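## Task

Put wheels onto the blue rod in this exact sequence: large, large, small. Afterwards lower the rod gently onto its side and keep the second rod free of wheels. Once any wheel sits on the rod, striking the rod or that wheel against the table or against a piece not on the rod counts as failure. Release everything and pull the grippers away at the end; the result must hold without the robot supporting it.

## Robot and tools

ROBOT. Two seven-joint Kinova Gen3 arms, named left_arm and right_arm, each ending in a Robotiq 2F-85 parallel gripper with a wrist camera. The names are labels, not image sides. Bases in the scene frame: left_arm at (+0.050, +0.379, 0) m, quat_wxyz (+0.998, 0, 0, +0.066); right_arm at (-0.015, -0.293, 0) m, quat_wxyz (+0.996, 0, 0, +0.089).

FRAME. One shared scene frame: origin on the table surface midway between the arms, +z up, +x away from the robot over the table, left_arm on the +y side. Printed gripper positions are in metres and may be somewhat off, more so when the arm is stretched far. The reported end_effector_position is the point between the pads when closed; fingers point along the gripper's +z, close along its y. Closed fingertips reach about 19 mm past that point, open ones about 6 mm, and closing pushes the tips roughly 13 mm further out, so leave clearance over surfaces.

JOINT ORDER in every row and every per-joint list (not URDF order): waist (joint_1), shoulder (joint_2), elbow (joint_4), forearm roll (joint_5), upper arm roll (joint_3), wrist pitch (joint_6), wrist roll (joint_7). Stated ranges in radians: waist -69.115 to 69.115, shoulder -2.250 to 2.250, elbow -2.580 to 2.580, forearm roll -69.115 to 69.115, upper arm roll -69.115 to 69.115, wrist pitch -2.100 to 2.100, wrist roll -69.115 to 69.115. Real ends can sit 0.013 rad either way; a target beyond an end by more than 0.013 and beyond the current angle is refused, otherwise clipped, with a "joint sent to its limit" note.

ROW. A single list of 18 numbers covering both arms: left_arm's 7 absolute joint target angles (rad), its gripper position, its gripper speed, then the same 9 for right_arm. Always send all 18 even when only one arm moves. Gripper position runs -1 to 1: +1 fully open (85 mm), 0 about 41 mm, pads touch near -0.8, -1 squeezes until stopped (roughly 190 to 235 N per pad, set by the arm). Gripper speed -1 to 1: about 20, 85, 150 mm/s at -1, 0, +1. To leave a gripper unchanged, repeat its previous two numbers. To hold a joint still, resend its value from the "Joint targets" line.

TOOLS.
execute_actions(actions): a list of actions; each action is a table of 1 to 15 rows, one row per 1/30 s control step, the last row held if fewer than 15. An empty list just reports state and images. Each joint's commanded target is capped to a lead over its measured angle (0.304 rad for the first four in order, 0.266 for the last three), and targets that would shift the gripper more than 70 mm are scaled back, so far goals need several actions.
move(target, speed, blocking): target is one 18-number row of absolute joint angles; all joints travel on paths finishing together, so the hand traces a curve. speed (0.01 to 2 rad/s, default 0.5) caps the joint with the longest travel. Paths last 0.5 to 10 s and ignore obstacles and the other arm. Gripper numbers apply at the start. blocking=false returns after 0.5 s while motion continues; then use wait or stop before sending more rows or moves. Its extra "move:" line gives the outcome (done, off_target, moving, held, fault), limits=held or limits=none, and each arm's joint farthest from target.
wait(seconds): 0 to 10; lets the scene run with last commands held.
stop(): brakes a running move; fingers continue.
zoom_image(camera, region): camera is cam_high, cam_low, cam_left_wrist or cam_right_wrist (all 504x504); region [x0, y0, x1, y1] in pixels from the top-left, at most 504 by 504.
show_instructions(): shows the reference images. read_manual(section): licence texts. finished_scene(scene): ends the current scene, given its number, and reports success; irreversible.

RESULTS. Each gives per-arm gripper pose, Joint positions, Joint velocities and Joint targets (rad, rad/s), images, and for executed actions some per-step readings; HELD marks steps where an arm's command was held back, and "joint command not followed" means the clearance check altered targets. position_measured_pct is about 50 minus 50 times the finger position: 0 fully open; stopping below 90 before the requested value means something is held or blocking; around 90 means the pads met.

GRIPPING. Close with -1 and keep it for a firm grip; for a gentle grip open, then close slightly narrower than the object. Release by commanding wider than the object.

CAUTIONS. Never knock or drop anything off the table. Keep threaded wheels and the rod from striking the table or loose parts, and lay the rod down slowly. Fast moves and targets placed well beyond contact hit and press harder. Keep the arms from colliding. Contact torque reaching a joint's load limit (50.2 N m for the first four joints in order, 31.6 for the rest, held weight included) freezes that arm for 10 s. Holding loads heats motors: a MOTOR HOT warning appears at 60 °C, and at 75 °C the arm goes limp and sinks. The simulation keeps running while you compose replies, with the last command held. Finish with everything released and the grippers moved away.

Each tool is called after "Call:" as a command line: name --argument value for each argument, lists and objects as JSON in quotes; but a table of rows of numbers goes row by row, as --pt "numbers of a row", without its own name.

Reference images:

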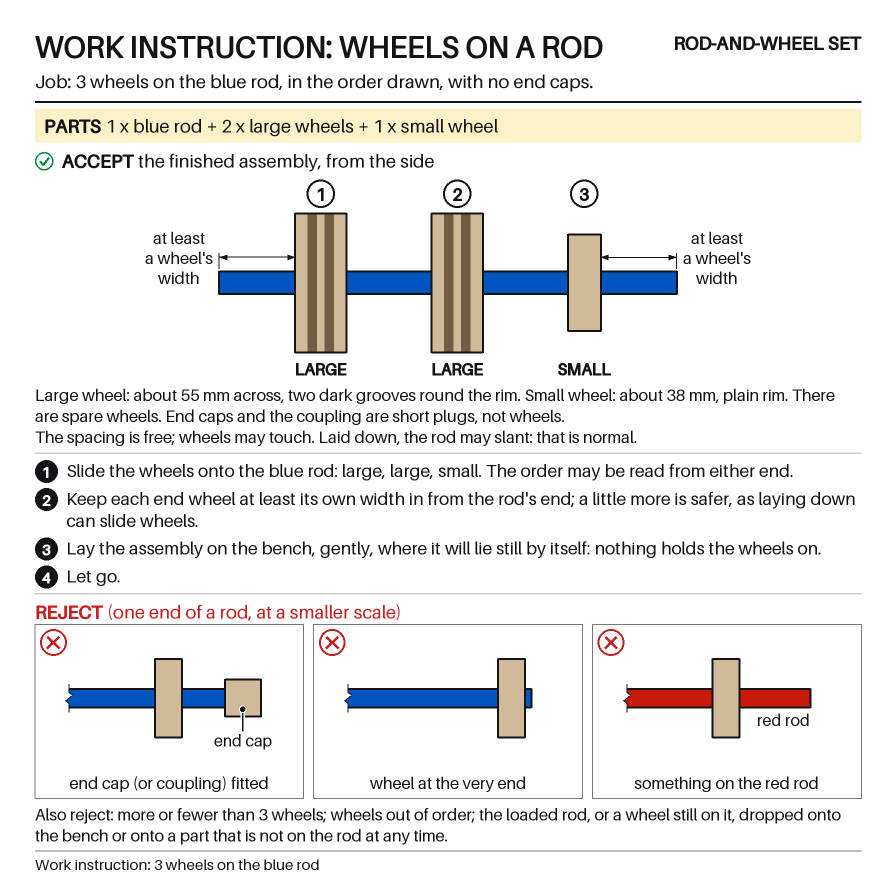

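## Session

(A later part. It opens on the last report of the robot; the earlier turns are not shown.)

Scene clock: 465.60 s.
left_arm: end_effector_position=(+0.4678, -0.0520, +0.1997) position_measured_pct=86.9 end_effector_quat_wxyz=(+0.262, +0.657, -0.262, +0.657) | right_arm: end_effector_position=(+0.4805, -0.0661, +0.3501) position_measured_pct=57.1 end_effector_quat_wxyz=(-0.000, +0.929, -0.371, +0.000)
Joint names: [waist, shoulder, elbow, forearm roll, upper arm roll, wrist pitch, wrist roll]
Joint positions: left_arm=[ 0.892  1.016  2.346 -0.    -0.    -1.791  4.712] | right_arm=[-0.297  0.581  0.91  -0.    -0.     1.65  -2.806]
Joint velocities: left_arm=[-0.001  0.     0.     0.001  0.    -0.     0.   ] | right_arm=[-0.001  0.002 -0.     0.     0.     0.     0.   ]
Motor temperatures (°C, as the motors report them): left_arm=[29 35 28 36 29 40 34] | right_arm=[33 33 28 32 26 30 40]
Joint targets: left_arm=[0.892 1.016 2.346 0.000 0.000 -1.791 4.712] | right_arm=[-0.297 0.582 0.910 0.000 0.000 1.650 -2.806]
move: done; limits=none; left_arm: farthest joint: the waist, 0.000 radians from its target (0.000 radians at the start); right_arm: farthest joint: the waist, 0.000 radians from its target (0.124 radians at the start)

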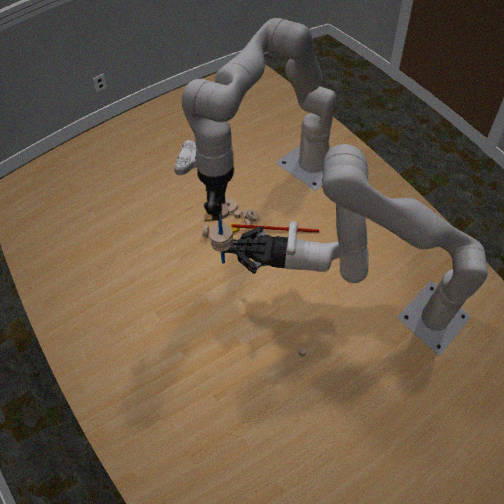

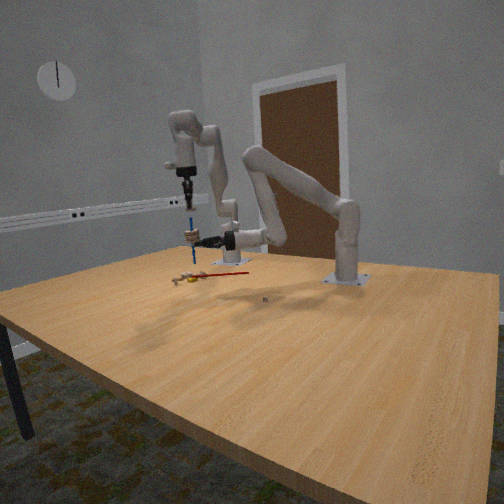

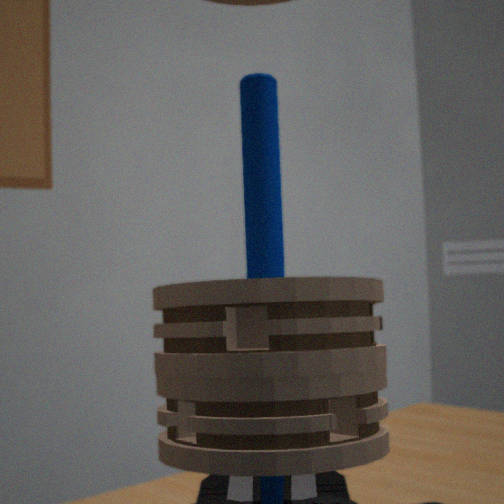

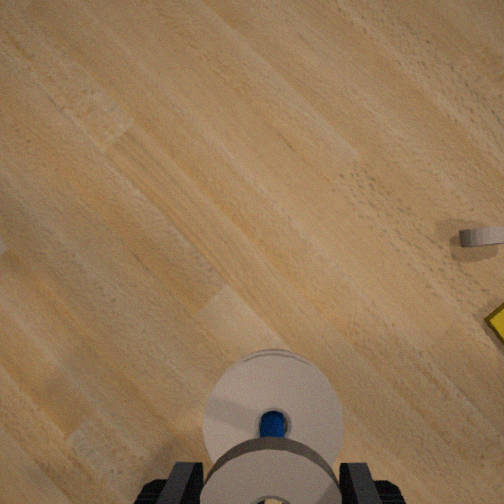

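Call:
move --target '[0.892,1.0156,2.346,0,0,-1.791,4.7124,-1,-0.3,-0.2968,0.5794,0.9678,0,0,1.5944,-2.8058,-1,-0.5]' --speed 0.15

Scene clock: 469.57 s.
left_arm: end_effector_position=(+0.4678, -0.0520, +0.1997) position_measured_pct=86.9 end_effector_quat_wxyz=(+0.262, +0.657, -0.262, +0.657) | right_arm: end_effector_position=(+0.4806, -0.0659, +0.3330) position_measured_pct=57.1 end_effector_quat_wxyz=(+0.000, +0.929, -0.371, -0.000)
Joint names: [waist, shoulder, elbow, forearm roll, upper arm roll, wrist pitch, wrist roll]
Joint positions: left_arm=[ 0.892  1.016  2.346 -0.    -0.    -1.791  4.712] | right_arm=[-0.297  0.58   0.968  0.     0.     1.594 -2.806]
Joint velocities: left_arm=[-0.001  0.    -0.    -0.001  0.    -0.    -0.   ] | right_arm=[-0.    -0.001  0.001  0.    -0.    -0.     0.   ]
Motor temperatures (°C, as the motors report them): left_arm=[29 35 28 36 29 40 34] | right_arm=[33 33 28 32 26 30 40]
Joint targets: left_arm=[0.892 1.016 2.346 0.000 0.000 -1.791 4.712] | right_arm=[-0.297 0.579 0.968 0.000 0.000 1.594 -2.806]
move: done; limits=none; left_arm: farthest joint: the waist, 0.000 radians from its target (0.000 radians at the start); right_arm: farthest joint: the waist, 0.000 radians from its target (0.000 radians at the start)

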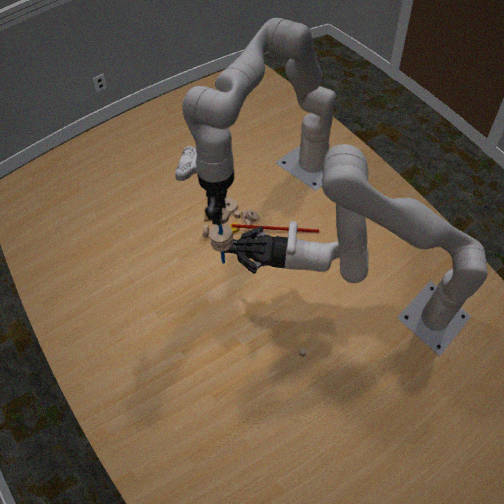

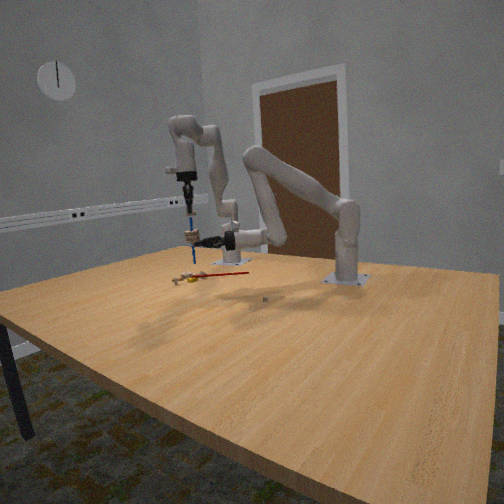

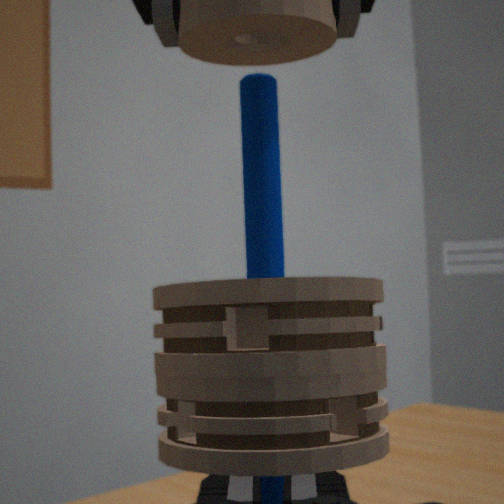

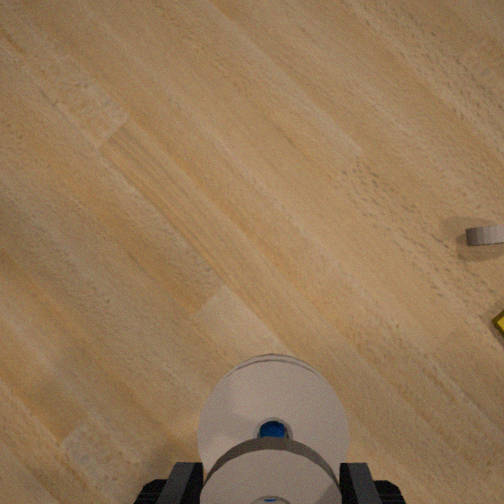

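Call:
move --target '[0.892,1.0156,2.346,0,0,-1.791,4.7124,-1,-0.3,-0.2968,0.5794,1.0251,0,0,1.5371,-2.8058,-1,-0.5]' --speed 0.04

Scene clock: 473.23 s.
left_arm: end_effector_position=(+0.4676, -0.0521, +0.1995) position_measured_pct=86.9 end_effector_quat_wxyz=(+0.262, +0.657, -0.262, +0.656) | right_arm: end_effector_position=(+0.4808, -0.0663, +0.3151) position_measured_pct=57.1 end_effector_quat_wxyz=(-0.000, +0.929, -0.371, +0.000)
Joint names: [waist, shoulder, elbow, forearm roll, upper arm roll, wrist pitch, wrist roll]
Joint positions: left_arm=[ 0.892  1.016  2.346 -0.     0.    -1.791  4.712] | right_arm=[-0.296  0.579  1.025  0.     0.     1.537 -2.806]
Joint velocities: left_arm=[-0.     0.001  0.    -0.     0.     0.    -0.   ] | right_arm=[-0.    -0.001  0.    -0.    -0.    -0.     0.   ]
Motor temperatures (°C, as the motors report them): left_arm=[29 35 28 36 29 40 34] | right_arm=[33 33 28 32 26 30 40]
Joint targets: left_arm=[0.892 1.016 2.346 0.000 0.000 -1.791 4.712] | right_arm=[-0.297 0.579 1.025 0.000 0.000 1.537 -2.806]
move: done; limits=none; left_arm: farthest joint: the waist, 0.000 radians from its target (0.000 radians at the start); right_arm: farthest joint: the waist, 0.000 radians from its target (0.000 radians at the start)

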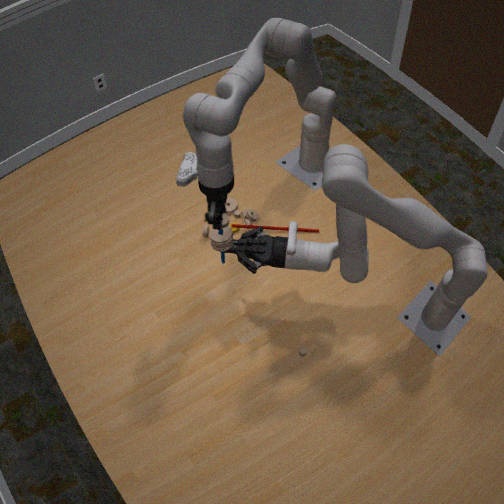

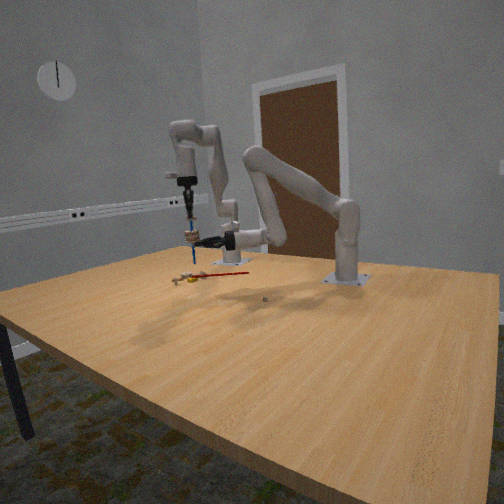

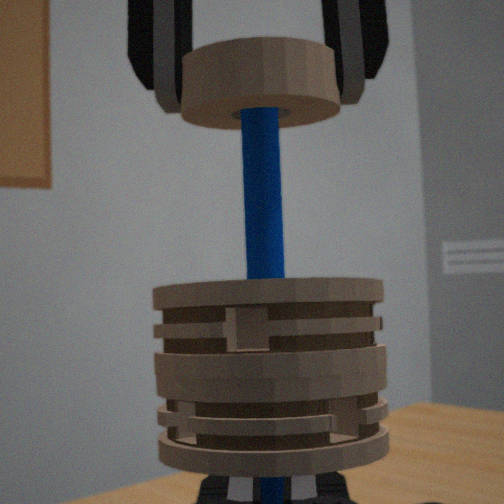

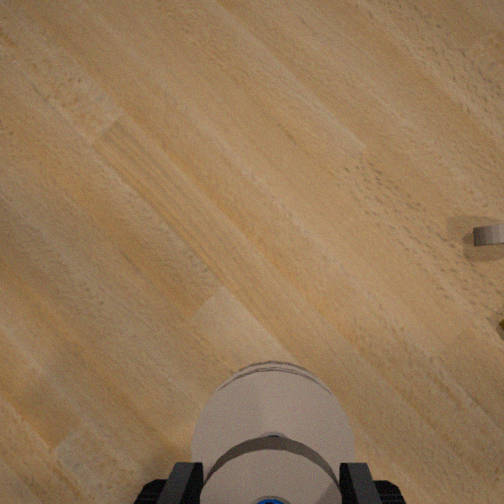

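Call:
move --target '[0.892,1.0156,2.346,0,0,-1.791,4.7124,-1,-0.3,-0.2968,0.5874,1.1198,0,0,1.4344,-2.8058,-1,-0.5]' --speed 0.06

Scene clock: 478.43 s.
left_arm: end_effector_position=(+0.4675, -0.0521, +0.1993) position_measured_pct=86.9 end_effector_quat_wxyz=(+0.262, +0.657, -0.262, +0.656) | right_arm: end_effector_position=(+0.4810, -0.0663, +0.2812) position_measured_pct=57.1 end_effector_quat_wxyz=(-0.000, +0.929, -0.371, +0.001)
Joint names: [waist, shoulder, elbow, forearm roll, upper arm roll, wrist pitch, wrist roll]
Joint positions: left_arm=[ 0.892  1.016  2.346 -0.     0.    -1.791  4.712] | right_arm=[-0.296  0.587  1.119  0.     0.     1.434 -2.806]
Joint velocities: left_arm=[ 0.001  0.    -0.     0.002  0.    -0.001 -0.   ] | right_arm=[ 0.    -0.     0.001  0.    -0.    -0.     0.   ]
Motor temperatures (°C, as the motors report them): left_arm=[29 35 28 36 29 40 34] | right_arm=[33 33 28 32 26 30 40]
Joint targets: left_arm=[0.892 1.016 2.346 0.000 0.000 -1.791 4.712] | right_arm=[-0.297 0.587 1.120 0.000 0.000 1.434 -2.806]
move: done; limits=none; left_arm: farthest joint: the shoulder, 0.001 radians from its target (0.000 radians at the start); right_arm: farthest joint: the waist, 0.000 radians from its target (0.000 radians at the start)

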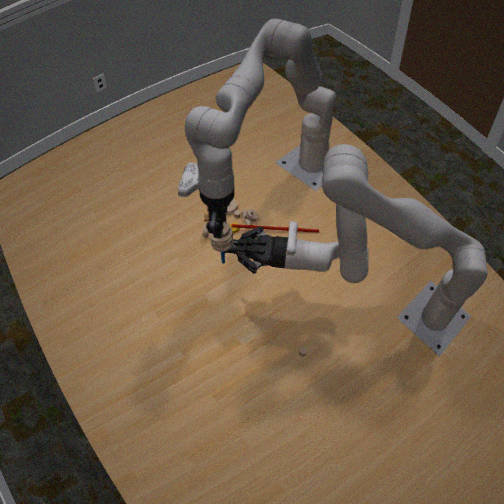

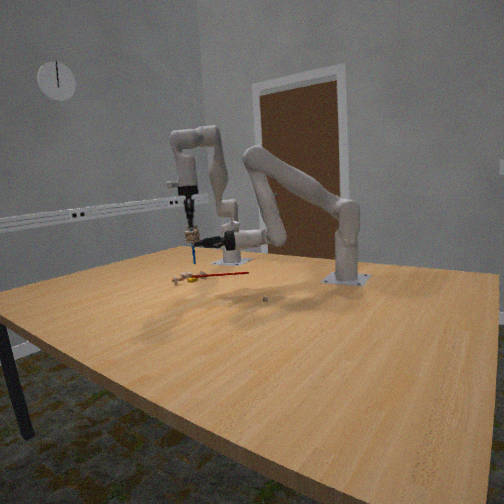

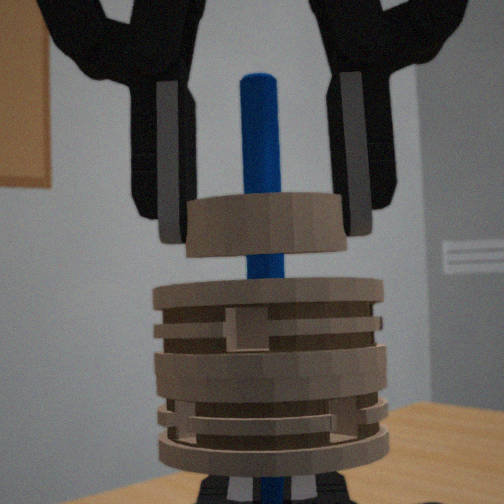

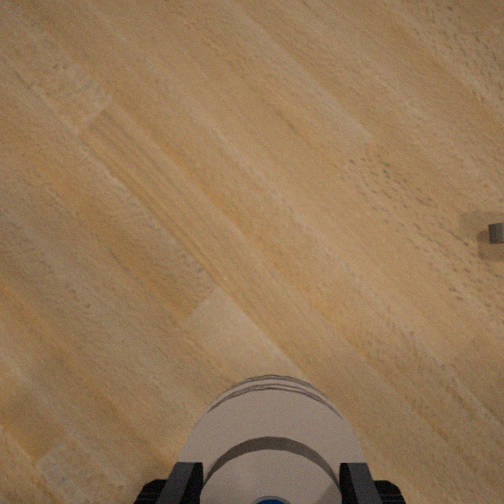

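Call:
move --target '[0.892,1.0156,2.346,0,0,-1.791,4.7124,-1,-0.3,-0.2968,0.5892,1.1335,0,0,1.4189,-2.8058,-1,-0.5]' --speed 0.03

Call:
execute_actions --actions '[[[0.892,1.0156,2.346,0,0,-1.791,4.7124,-1,-0.3,-0.2968,0.5892,1.1335,0,0,1.4189,-2.8058,0.5,-0.6]],[[0.892,1.0156,2.346,0,0,-1.791,4.7124,-1,-0.3,-0.2968,0.5892,1.1335,0,0,1.4189,-2.8058,0.5,-0.6]]]'

Scene clock: 482.50 s.
left_arm: end_effector_position=(+0.4675, -0.0521, +0.1993) position_measured_pct=86.9 end_effector_quat_wxyz=(+0.262, +0.657, -0.262, +0.656) | right_arm: end_effector_position=(+0.4810, -0.0664, +0.2760) position_measured_pct=57.1 end_effector_quat_wxyz=(-0.000, +0.929, -0.371, +0.001)
Joint names: [waist, shoulder, elbow, forearm roll, upper arm roll, wrist pitch, wrist roll]
Joint positions: left_arm=[ 0.892  1.016  2.347 -0.     0.    -1.791  4.712] | right_arm=[-0.296  0.589  1.133  0.     0.     1.418 -2.806]
Joint velocities: left_arm=[-0.    -0.001  0.     0.001 -0.     0.    -0.001] | right_arm=[-0. -0.  0.  0.  0. -0.  0.]
Motor temperatures (°C, as the motors report them): left_arm=[29 35 28 36 29 40 34] | right_arm=[33 33 28 32 26 30 40]
Joint targets: left_arm=[0.892 1.016 2.346 0.000 0.000 -1.791 4.712] | right_arm=[-0.297 0.589 1.133 0.000 0.000 1.419 -2.806]
move: done; limits=none; left_arm: farthest joint: the shoulder, 0.001 radians from its target (0.001 radians at the start); right_arm: farthest joint: the waist, 0.000 radians from its target (0.000 radians at the start)

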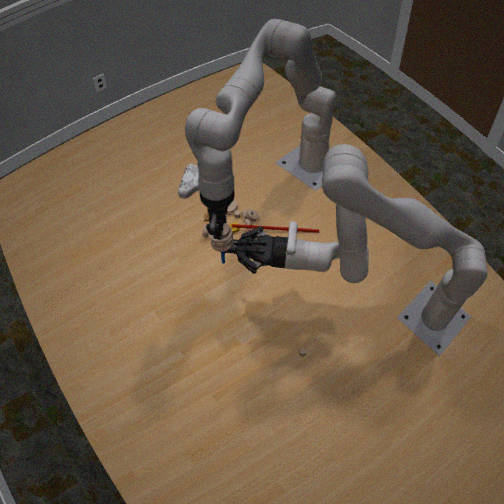

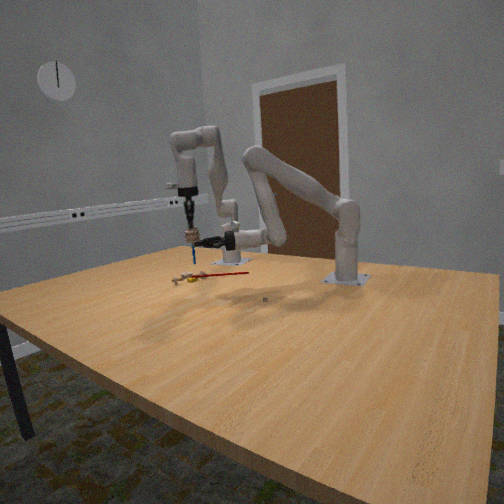

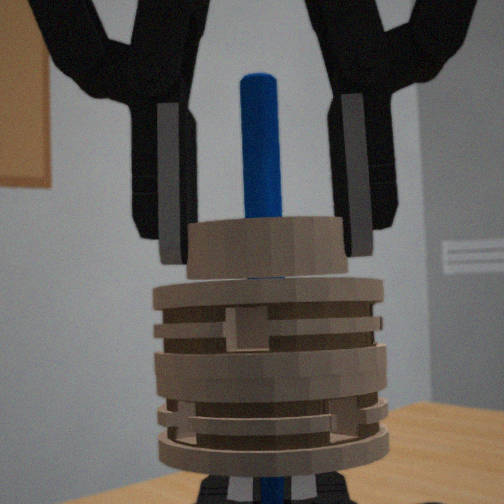

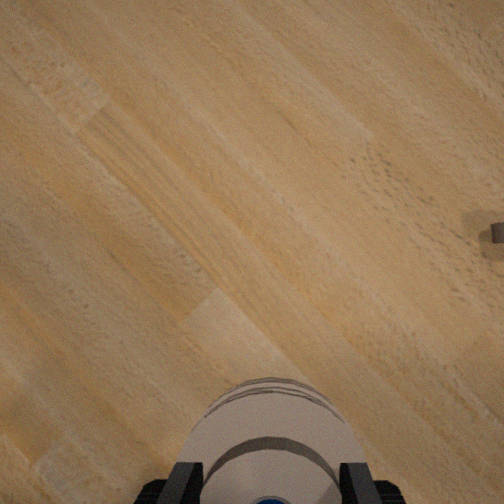

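Scene clock: 483.50 s.
left_arm: end_effector_position=(+0.4678, -0.0520, +0.1996) position_measured_pct=86.9 end_effector_quat_wxyz=(+0.262, +0.657, -0.262, +0.657) | right_arm: end_effector_position=(+0.4805, -0.0660, +0.2758) position_measured_pct=25.0 end_effector_quat_wxyz=(+0.000, +0.929, -0.371, -0.000)
Joint names: [waist, shoulder, elbow, forearm roll, upper arm roll, wrist pitch, wrist roll]
Joint positions: left_arm=[ 0.892  1.016  2.346 -0.    -0.    -1.791  4.712] | right_arm=[-0.297  0.589  1.133  0.     0.     1.419 -2.806]
Joint velocities: left_arm=[ 0.    -0.001  0.     0.001  0.001  0.     0.   ] | right_arm=[ 0.     0.    -0.    -0.001  0.     0.     0.   ]
Motor temperatures (°C, as the motors report them): left_arm=[29 35 28 36 29 40 34] | right_arm=[33 33 28 32 26 30 40]
Joint targets: left_arm=[0.892 1.016 2.346 0.000 0.000 -1.791 4.712] | right_arm=[-0.297 0.589 1.133 0.000 0.000 1.419 -2.806]
Step readings (joint positions; steps 1 to 15: 1st action; 16 to 30: 2nd action):
0: left_arm=[0.892 1.016 2.347 -0.000 0.000 -1.791 4.712] | right_arm=[-0.296 0.589 1.133 0.000 0.000 1.418 -2.806]
1: left_arm=[0.892 1.016 2.347 -0.000 0.000 -1.791 4.712] | right_arm=[-0.296 0.589 1.133 0.000 0.000 1.418 -2.806]
2: left_arm=[0.892 1.016 2.346 -0.000 0.000 -1.791 4.712] | right_arm=[-0.296 0.589 1.133 0.000 0.000 1.418 -2.806]
4: left_arm=[0.892 1.016 2.346 -0.000 0.000 -1.791 4.712] | right_arm=[-0.296 0.589 1.133 0.000 0.000 1.418 -2.806]
8: left_arm=[0.892 1.016 2.346 0.000 0.000 -1.791 4.712] | right_arm=[-0.297 0.589 1.133 0.000 0.000 1.419 -2.806]
15: left_arm=[0.892 1.016 2.346 -0.000 -0.000 -1.791 4.712] | right_arm=[-0.297 0.589 1.133 -0.000 -0.000 1.419 -2.806]
16: left_arm=[0.892 1.016 2.346 -0.000 -0.000 -1.791 4.712] | right_arm=[-0.297 0.589 1.133 -0.000 -0.000 1.419 -2.806]
17: left_arm=[0.892 1.016 2.346 -0.000 -0.000 -1.791 4.712] | right_arm=[-0.297 0.589 1.133 0.000 -0.000 1.419 -2.806]
19: left_arm=[0.892 1.016 2.346 -0.000 -0.000 -1.791 4.712] | right_arm=[-0.297 0.589 1.133 -0.000 -0.000 1.419 -2.806]
23: left_arm=[0.892 1.016 2.346 -0.000 -0.000 -1.791 4.712] | right_arm=[-0.297 0.589 1.133 0.000 0.000 1.419 -2.806]
30: Joint positions above

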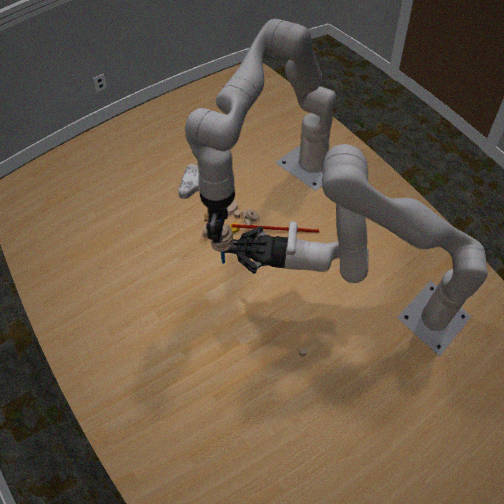

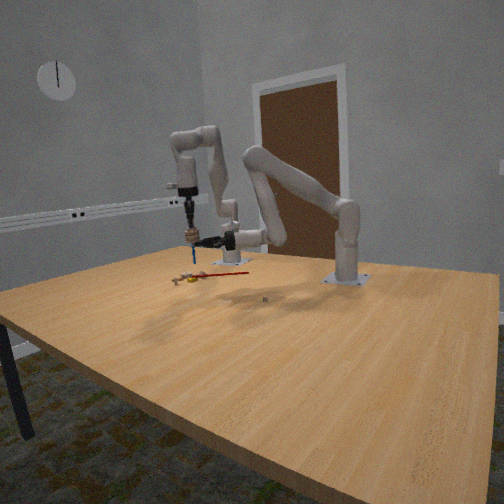

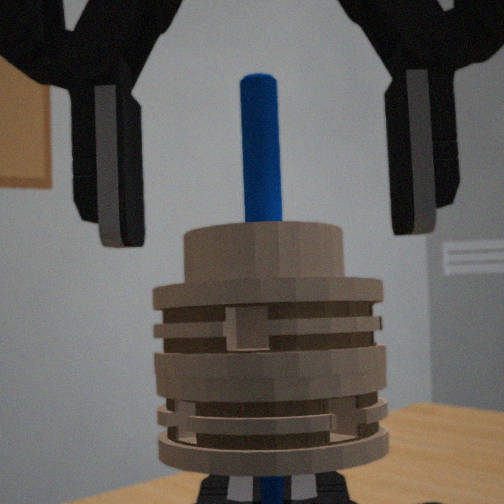

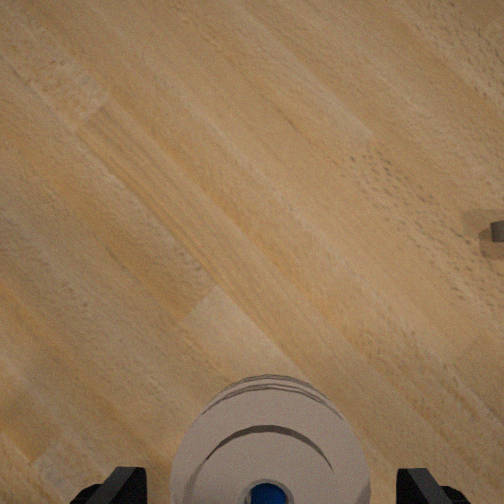

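Call:
move --target '[0.892,1.0156,2.346,0,0,-1.791,4.7124,-1,-0.3,-0.2968,0.5815,0.91,0,0,1.6501,-2.8058,0.5,-0.6]' --speed 0.6

Call:
move --target '[0.892,1.0156,2.346,0,0,-1.791,4.7124,-1,-0.3,0.9,0.2727,1.5511,0,0,1.3178,-2.8058,0.5,-0.6]' --speed 1.0

Call:
move --target '[0.83,0.5106,1.9644,0,0,-0.275,4.7124,-1,-0.3,0.9,0.2727,1.5511,0,0,1.3178,-2.8058,0.5,-0.6]' --speed 0.6

Scene clock: 508.57 s.
left_arm: end_effector_position=(+0.4678, -0.0520, +0.1996) position_measured_pct=86.9 end_effector_quat_wxyz=(+0.262, +0.657, -0.262, +0.657) | right_arm: end_effector_position=(+0.4804, -0.0660, +0.3501) position_measured_pct=25.0 end_effector_quat_wxyz=(-0.000, +0.929, -0.371, +0.000)
Joint names: [waist, shoulder, elbow, forearm roll, upper arm roll, wrist pitch, wrist roll]
Joint positions: left_arm=[ 0.892  1.016  2.346 -0.    -0.    -1.791  4.712] | right_arm=[-0.297  0.581  0.91  -0.    -0.     1.65  -2.806]
Joint velocities: left_arm=[ 0.    -0.    -0.001 -0.    -0.     0.    -0.001] | right_arm=[ 0.     0.002 -0.001  0.     0.     0.    -0.   ]
Motor temperatures (°C, as the motors report them): left_arm=[29 35 28 36 29 40 34] | right_arm=[33 33 28 32 26 30 40]
Joint targets: left_arm=[0.892 1.016 2.346 0.000 0.000 -1.791 4.712] | right_arm=[-0.297 0.582 0.910 0.000 0.000 1.650 -2.806]
move: done; limits=none; left_arm: farthest joint: the waist, 0.000 radians from its target (0.000 radians at the start); right_arm: farthest joint: the waist, 0.000 radians from its target (0.000 radians at the start)

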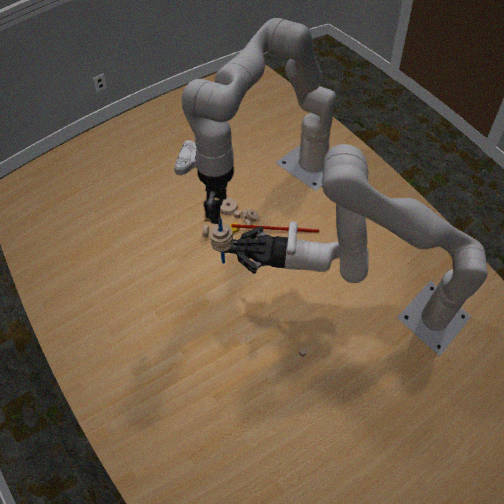

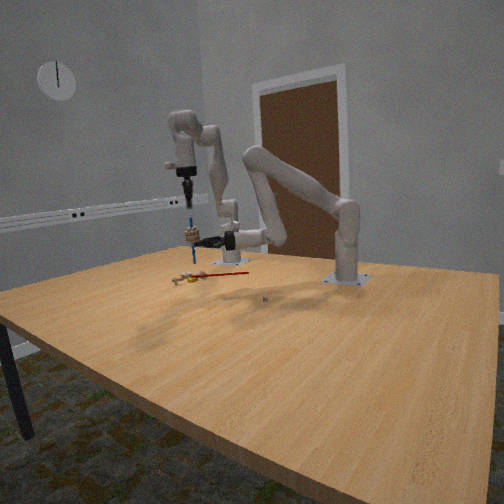

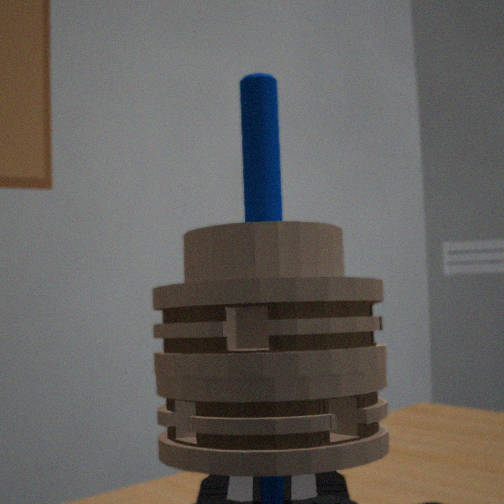

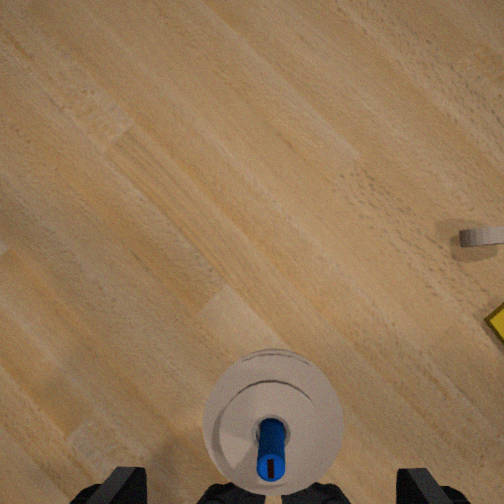

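Scene clock: 510.73 s.
left_arm: end_effector_position=(+0.4678, -0.0520, +0.1996) position_measured_pct=86.9 end_effector_quat_wxyz=(+0.262, +0.657, -0.262, +0.657) | right_arm: end_effector_position=(+0.2823, -0.5876, +0.3000) position_measured_pct=25.0 end_effector_quat_wxyz=(-0.000, -0.559, +0.829, +0.000)
Joint names: [waist, shoulder, elbow, forearm roll, upper arm roll, wrist pitch, wrist roll]
Joint positions: left_arm=[ 0.892  1.016  2.346 -0.    -0.    -1.791  4.712] | right_arm=[ 0.9    0.273  1.551  0.     0.     1.318 -2.806]
Joint velocities: left_arm=[ 0.    -0.001 -0.    -0.    -0.     0.     0.001] | right_arm=[ 0.002 -0.     0.001  0.001 -0.    -0.    -0.   ]
Motor temperatures (°C, as the motors report them): left_arm=[29 35 28 36 29 40 34] | right_arm=[33 33 28 32 26 30 40]
Joint targets: left_arm=[0.892 1.016 2.346 0.000 0.000 -1.791 4.712] | right_arm=[0.900 0.273 1.551 0.000 0.000 1.318 -2.806]
move: done; limits=none; left_arm: farthest joint: the waist, 0.000 radians from its target (0.000 radians at the start); right_arm: farthest joint: the waist, 0.000 radians from its target (1.197 radians at the start)

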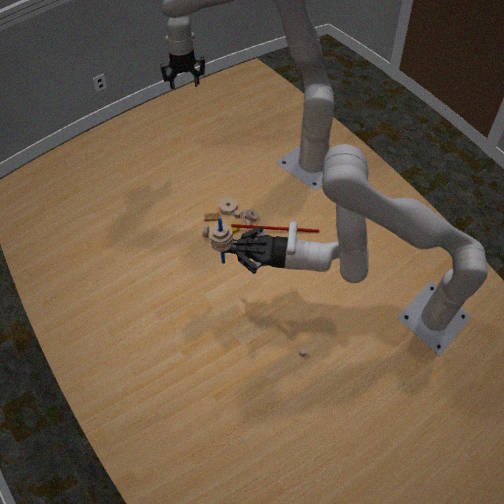

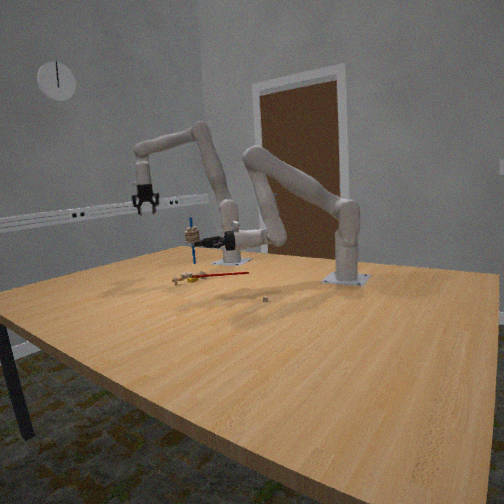

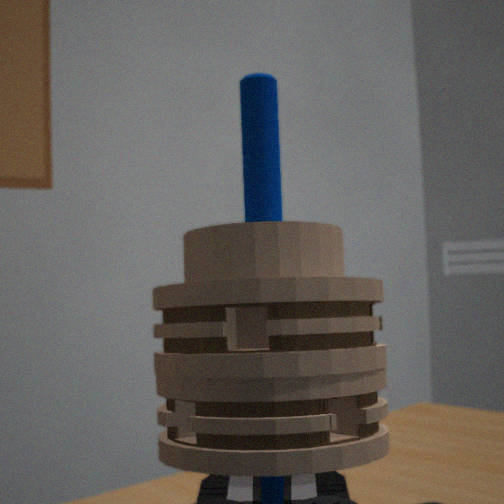

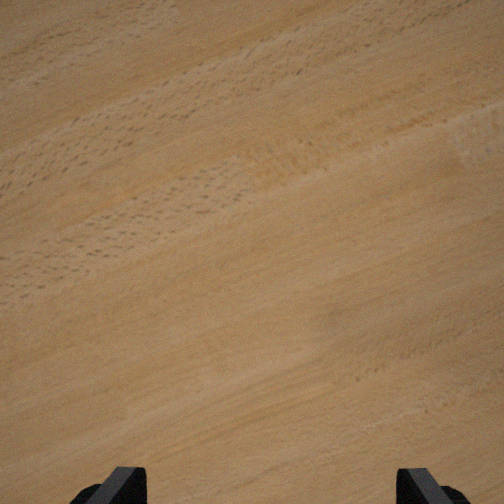

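Scene clock: 513.73 s.
left_arm: end_effector_position=(+0.5331, -0.0583, +0.2211) position_measured_pct=86.9 end_effector_quat_wxyz=(+0.155, +0.838, -0.305, +0.426) | right_arm: end_effector_position=(+0.2822, -0.5876, +0.3000) position_measured_pct=25.0 end_effector_quat_wxyz=(-0.000, -0.559, +0.829, +0.000)
Joint names: [waist, shoulder, elbow, forearm roll, upper arm roll, wrist pitch, wrist roll]
Joint positions: left_arm=[ 0.83   0.511  1.965  0.    -0.    -0.275  4.712] | right_arm=[ 0.9    0.273  1.551  0.     0.     1.318 -2.806]
Joint velocities: left_arm=[-0.001 -0.003  0.    -0.    -0.     0.     0.   ] | right_arm=[ 0.    -0.     0.001 -0.     0.     0.     0.   ]
Motor temperatures (°C, as the motors report them): left_arm=[29 35 28 36 29 40 34] | right_arm=[33 33 28 32 26 30 40]
Joint targets: left_arm=[0.830 0.511 1.964 0.000 0.000 -0.275 4.712] | right_arm=[0.900 0.273 1.551 0.000 0.000 1.318 -2.806]
move: done; limits=none; left_arm: farthest joint: the shoulder, 0.001 radians from its target (0.505 radians at the start); right_arm: farthest joint: the waist, 0.000 radians from its target (0.000 radians at the start)

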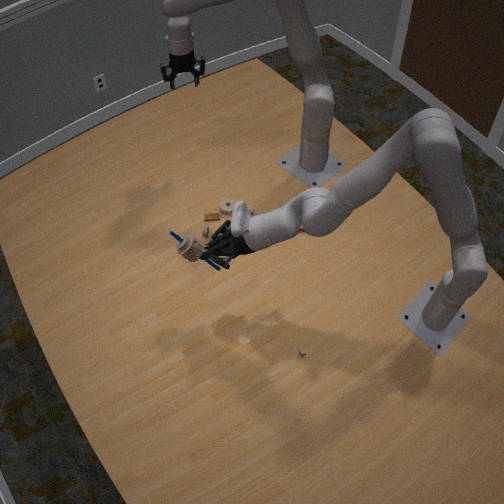

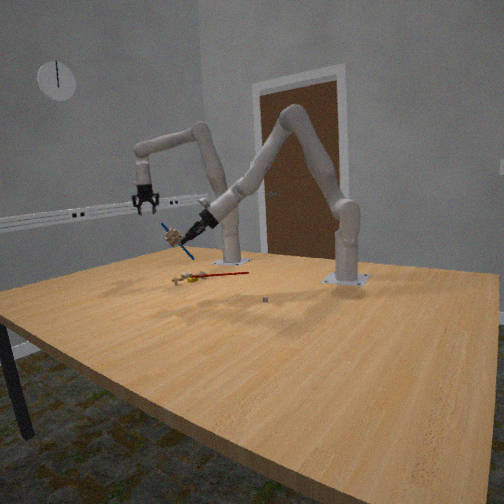

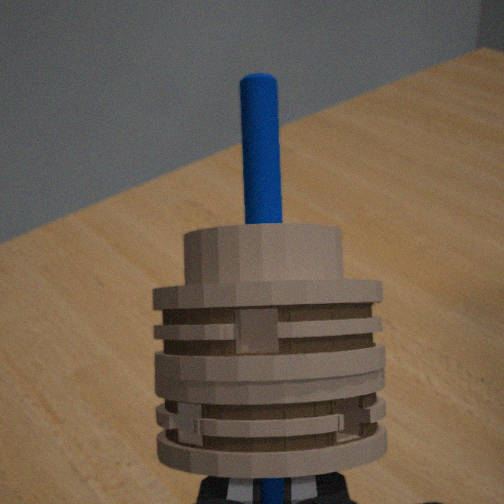

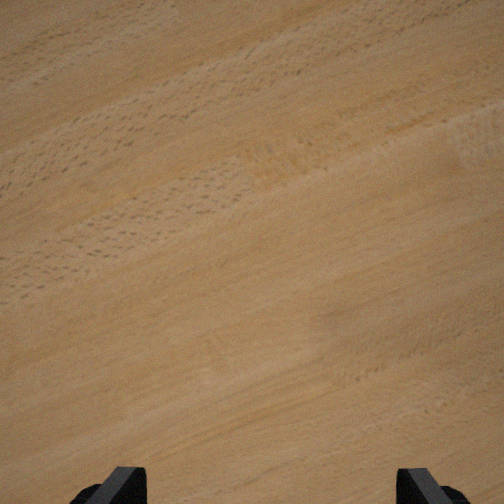

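Call:
move --target '[0.7573,0.619,1.5087,0,0,0.984,4.7124,-1,-0.3,0.9,0.2727,1.5511,0,0,1.3178,-2.8058,0.5,-0.6]' --speed 0.45

Scene clock: 518.63 s.
left_arm: end_effector_position=(+0.4570, +0.0549, +0.1499) position_measured_pct=86.9 end_effector_quat_wxyz=(+0.004, +0.952, -0.307, +0.014) | right_arm: end_effector_position=(+0.2822, -0.5876, +0.3000) position_measured_pct=25.0 end_effector_quat_wxyz=(-0.000, -0.559, +0.829, +0.000)
Joint names: [waist, shoulder, elbow, forearm roll, upper arm roll, wrist pitch, wrist roll]
Joint positions: left_arm=[ 0.757  0.619  1.509 -0.    -0.     0.984  4.712] | right_arm=[ 0.9    0.273  1.551  0.     0.     1.318 -2.806]
Joint velocities: left_arm=[-0.     0.    -0.     0.    -0.     0.001  0.   ] | right_arm=[ 0.    -0.    -0.002 -0.     0.    -0.     0.   ]
Motor temperatures (°C, as the motors report them): left_arm=[29 35 28 36 29 40 34] | right_arm=[33 33 28 32 26 30 40]
Joint targets: left_arm=[0.757 0.619 1.509 0.000 0.000 0.984 4.712] | right_arm=[0.900 0.273 1.551 0.000 0.000 1.318 -2.806]
move: done; limits=none; left_arm: farthest joint: the waist, 0.000 radians from its target (0.073 radians at the start); right_arm: farthest joint: the waist, 0.000 radians from its target (0.000 radians at the start)

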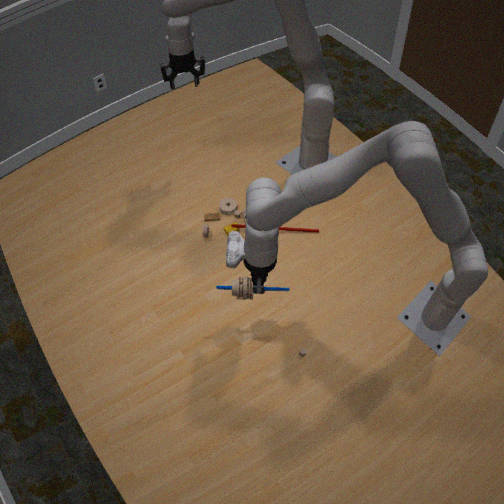

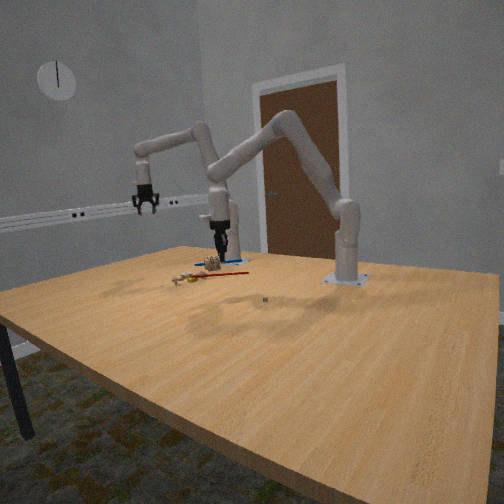

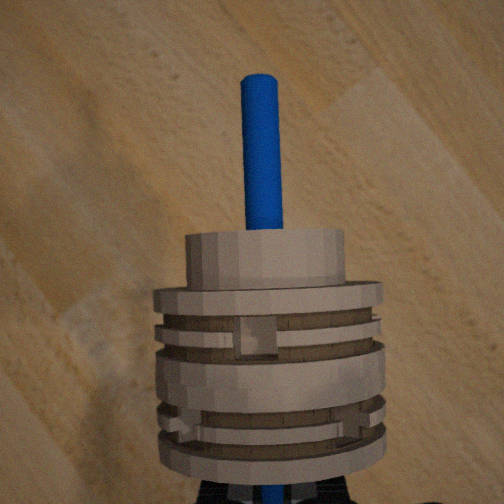

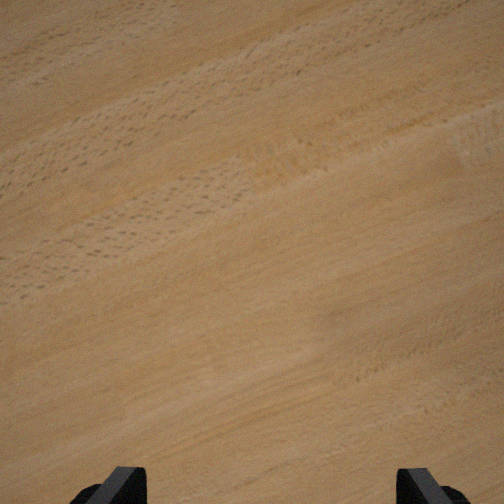

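Call:
move --target '[0.7573,0.7517,1.5982,0,0,0.7667,4.7124,-1,-0.3,0.9,0.2727,1.5511,0,0,1.3178,-2.8058,0.5,-0.6]' --speed 0.25

Call:
move --target '[0.7573,0.7719,1.6053,0,0,0.7443,4.7124,-1,-0.3,0.9,0.2727,1.5511,0,0,1.3178,-2.8058,0.5,-0.6]' --speed 0.03

Scene clock: 522.43 s.
left_arm: end_effector_position=(+0.4558, +0.0558, +0.0599) position_measured_pct=86.9 end_effector_quat_wxyz=(+0.004, +0.952, -0.307, +0.012) | right_arm: end_effector_position=(+0.2822, -0.5876, +0.3000) position_measured_pct=25.0 end_effector_quat_wxyz=(-0.000, -0.559, +0.829, +0.000)
Joint names: [waist, shoulder, elbow, forearm roll, upper arm roll, wrist pitch, wrist roll]
Joint positions: left_arm=[ 0.757  0.752  1.598  0.    -0.     0.767  4.712] | right_arm=[ 0.9    0.273  1.551 -0.    -0.     1.318 -2.806]
Joint velocities: left_arm=[ 0.     0.003 -0.    -0.     0.    -0.001 -0.   ] | right_arm=[ 0. -0.  0. -0. -0. -0. -0.]
Motor temperatures (°C, as the motors report them): left_arm=[29 35 28 36 29 40 34] | right_arm=[33 33 28 32 26 30 40]
Joint targets: left_arm=[0.757 0.752 1.598 0.000 0.000 0.767 4.712] | right_arm=[0.900 0.273 1.551 0.000 0.000 1.318 -2.806]
move: done; limits=none; left_arm: farthest joint: the waist, 0.000 radians from its target (0.000 radians at the start); right_arm: farthest joint: the waist, 0.000 radians from its target (0.000 radians at the start)

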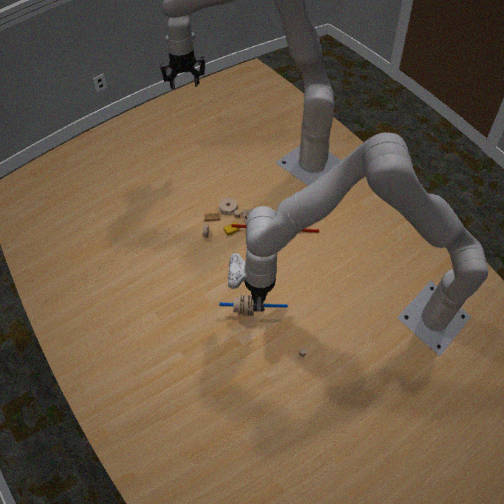

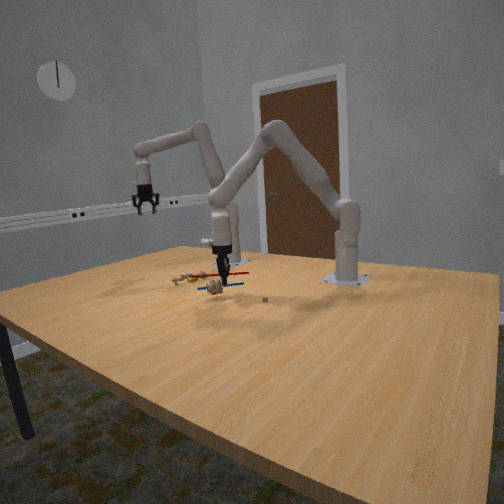

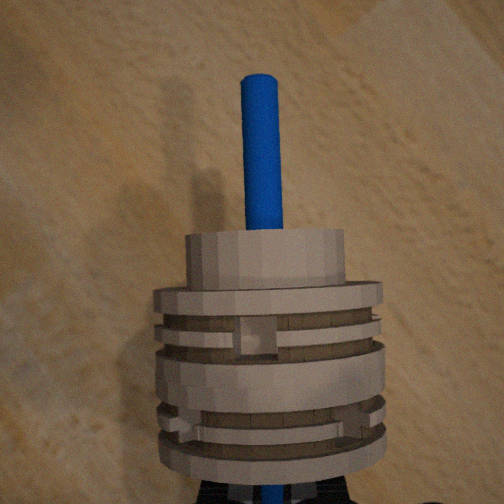

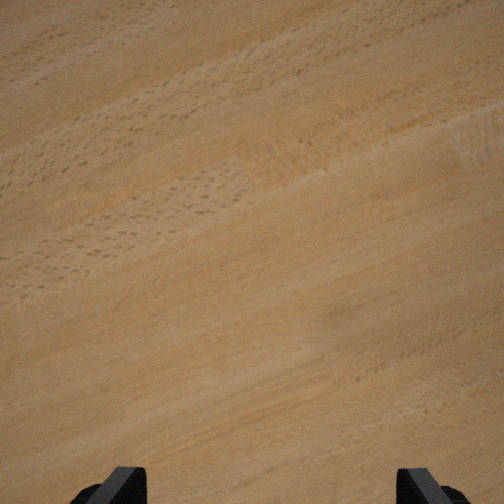

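Scene clock: 523.43 s.
left_arm: end_effector_position=(+0.4545, +0.0566, +0.0480) position_measured_pct=86.9 end_effector_quat_wxyz=(+0.003, +0.952, -0.307, +0.009) | right_arm: end_effector_position=(+0.2822, -0.5876, +0.3000) position_measured_pct=25.0 end_effector_quat_wxyz=(-0.000, -0.559, +0.829, +0.000)
Joint names: [waist, shoulder, elbow, forearm roll, upper arm roll, wrist pitch, wrist roll]
Joint positions: left_arm=[ 0.757  0.772  1.606  0.    -0.     0.744  4.712] | right_arm=[ 0.9    0.273  1.551  0.     0.     1.318 -2.806]
Joint velocities: left_arm=[-0.     0.002  0.    -0.001 -0.    -0.001 -0.   ] | right_arm=[-0. -0. -0.  0.  0.  0.  0.]
Motor temperatures (°C, as the motors report them): left_arm=[29 35 28 36 29 40 34] | right_arm=[33 33 28 32 26 30 40]
Joint targets: left_arm=[0.757 0.772 1.605 0.000 0.000 0.744 4.712] | right_arm=[0.900 0.273 1.551 0.000 0.000 1.318 -2.806]
move: done; limits=none; left_arm: farthest joint: the waist, 0.000 radians from its target (0.000 radians at the start); right_arm: farthest joint: the waist, 0.000 radians from its target (0.000 radians at the start)

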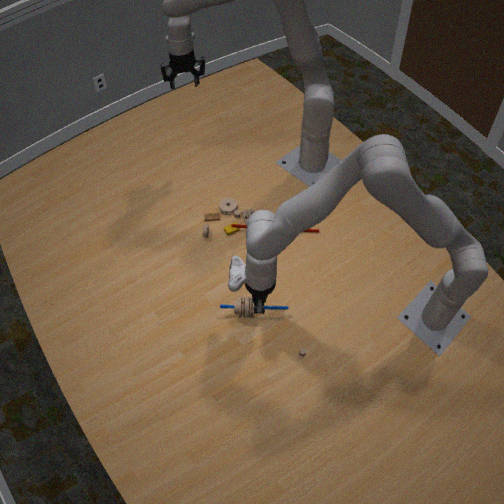

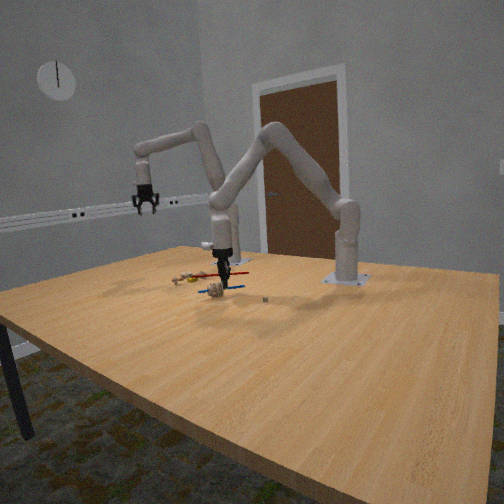

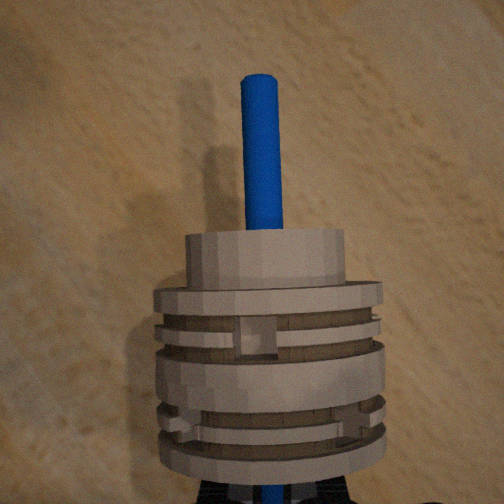

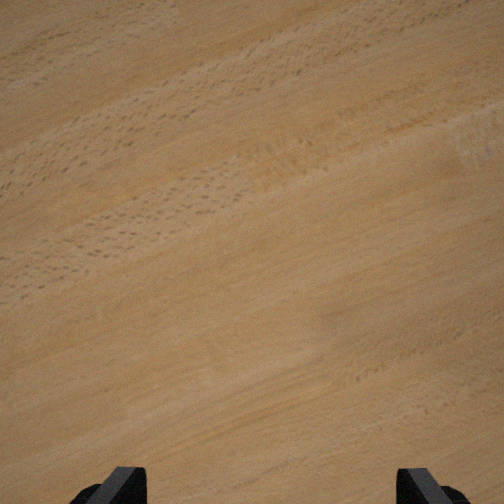

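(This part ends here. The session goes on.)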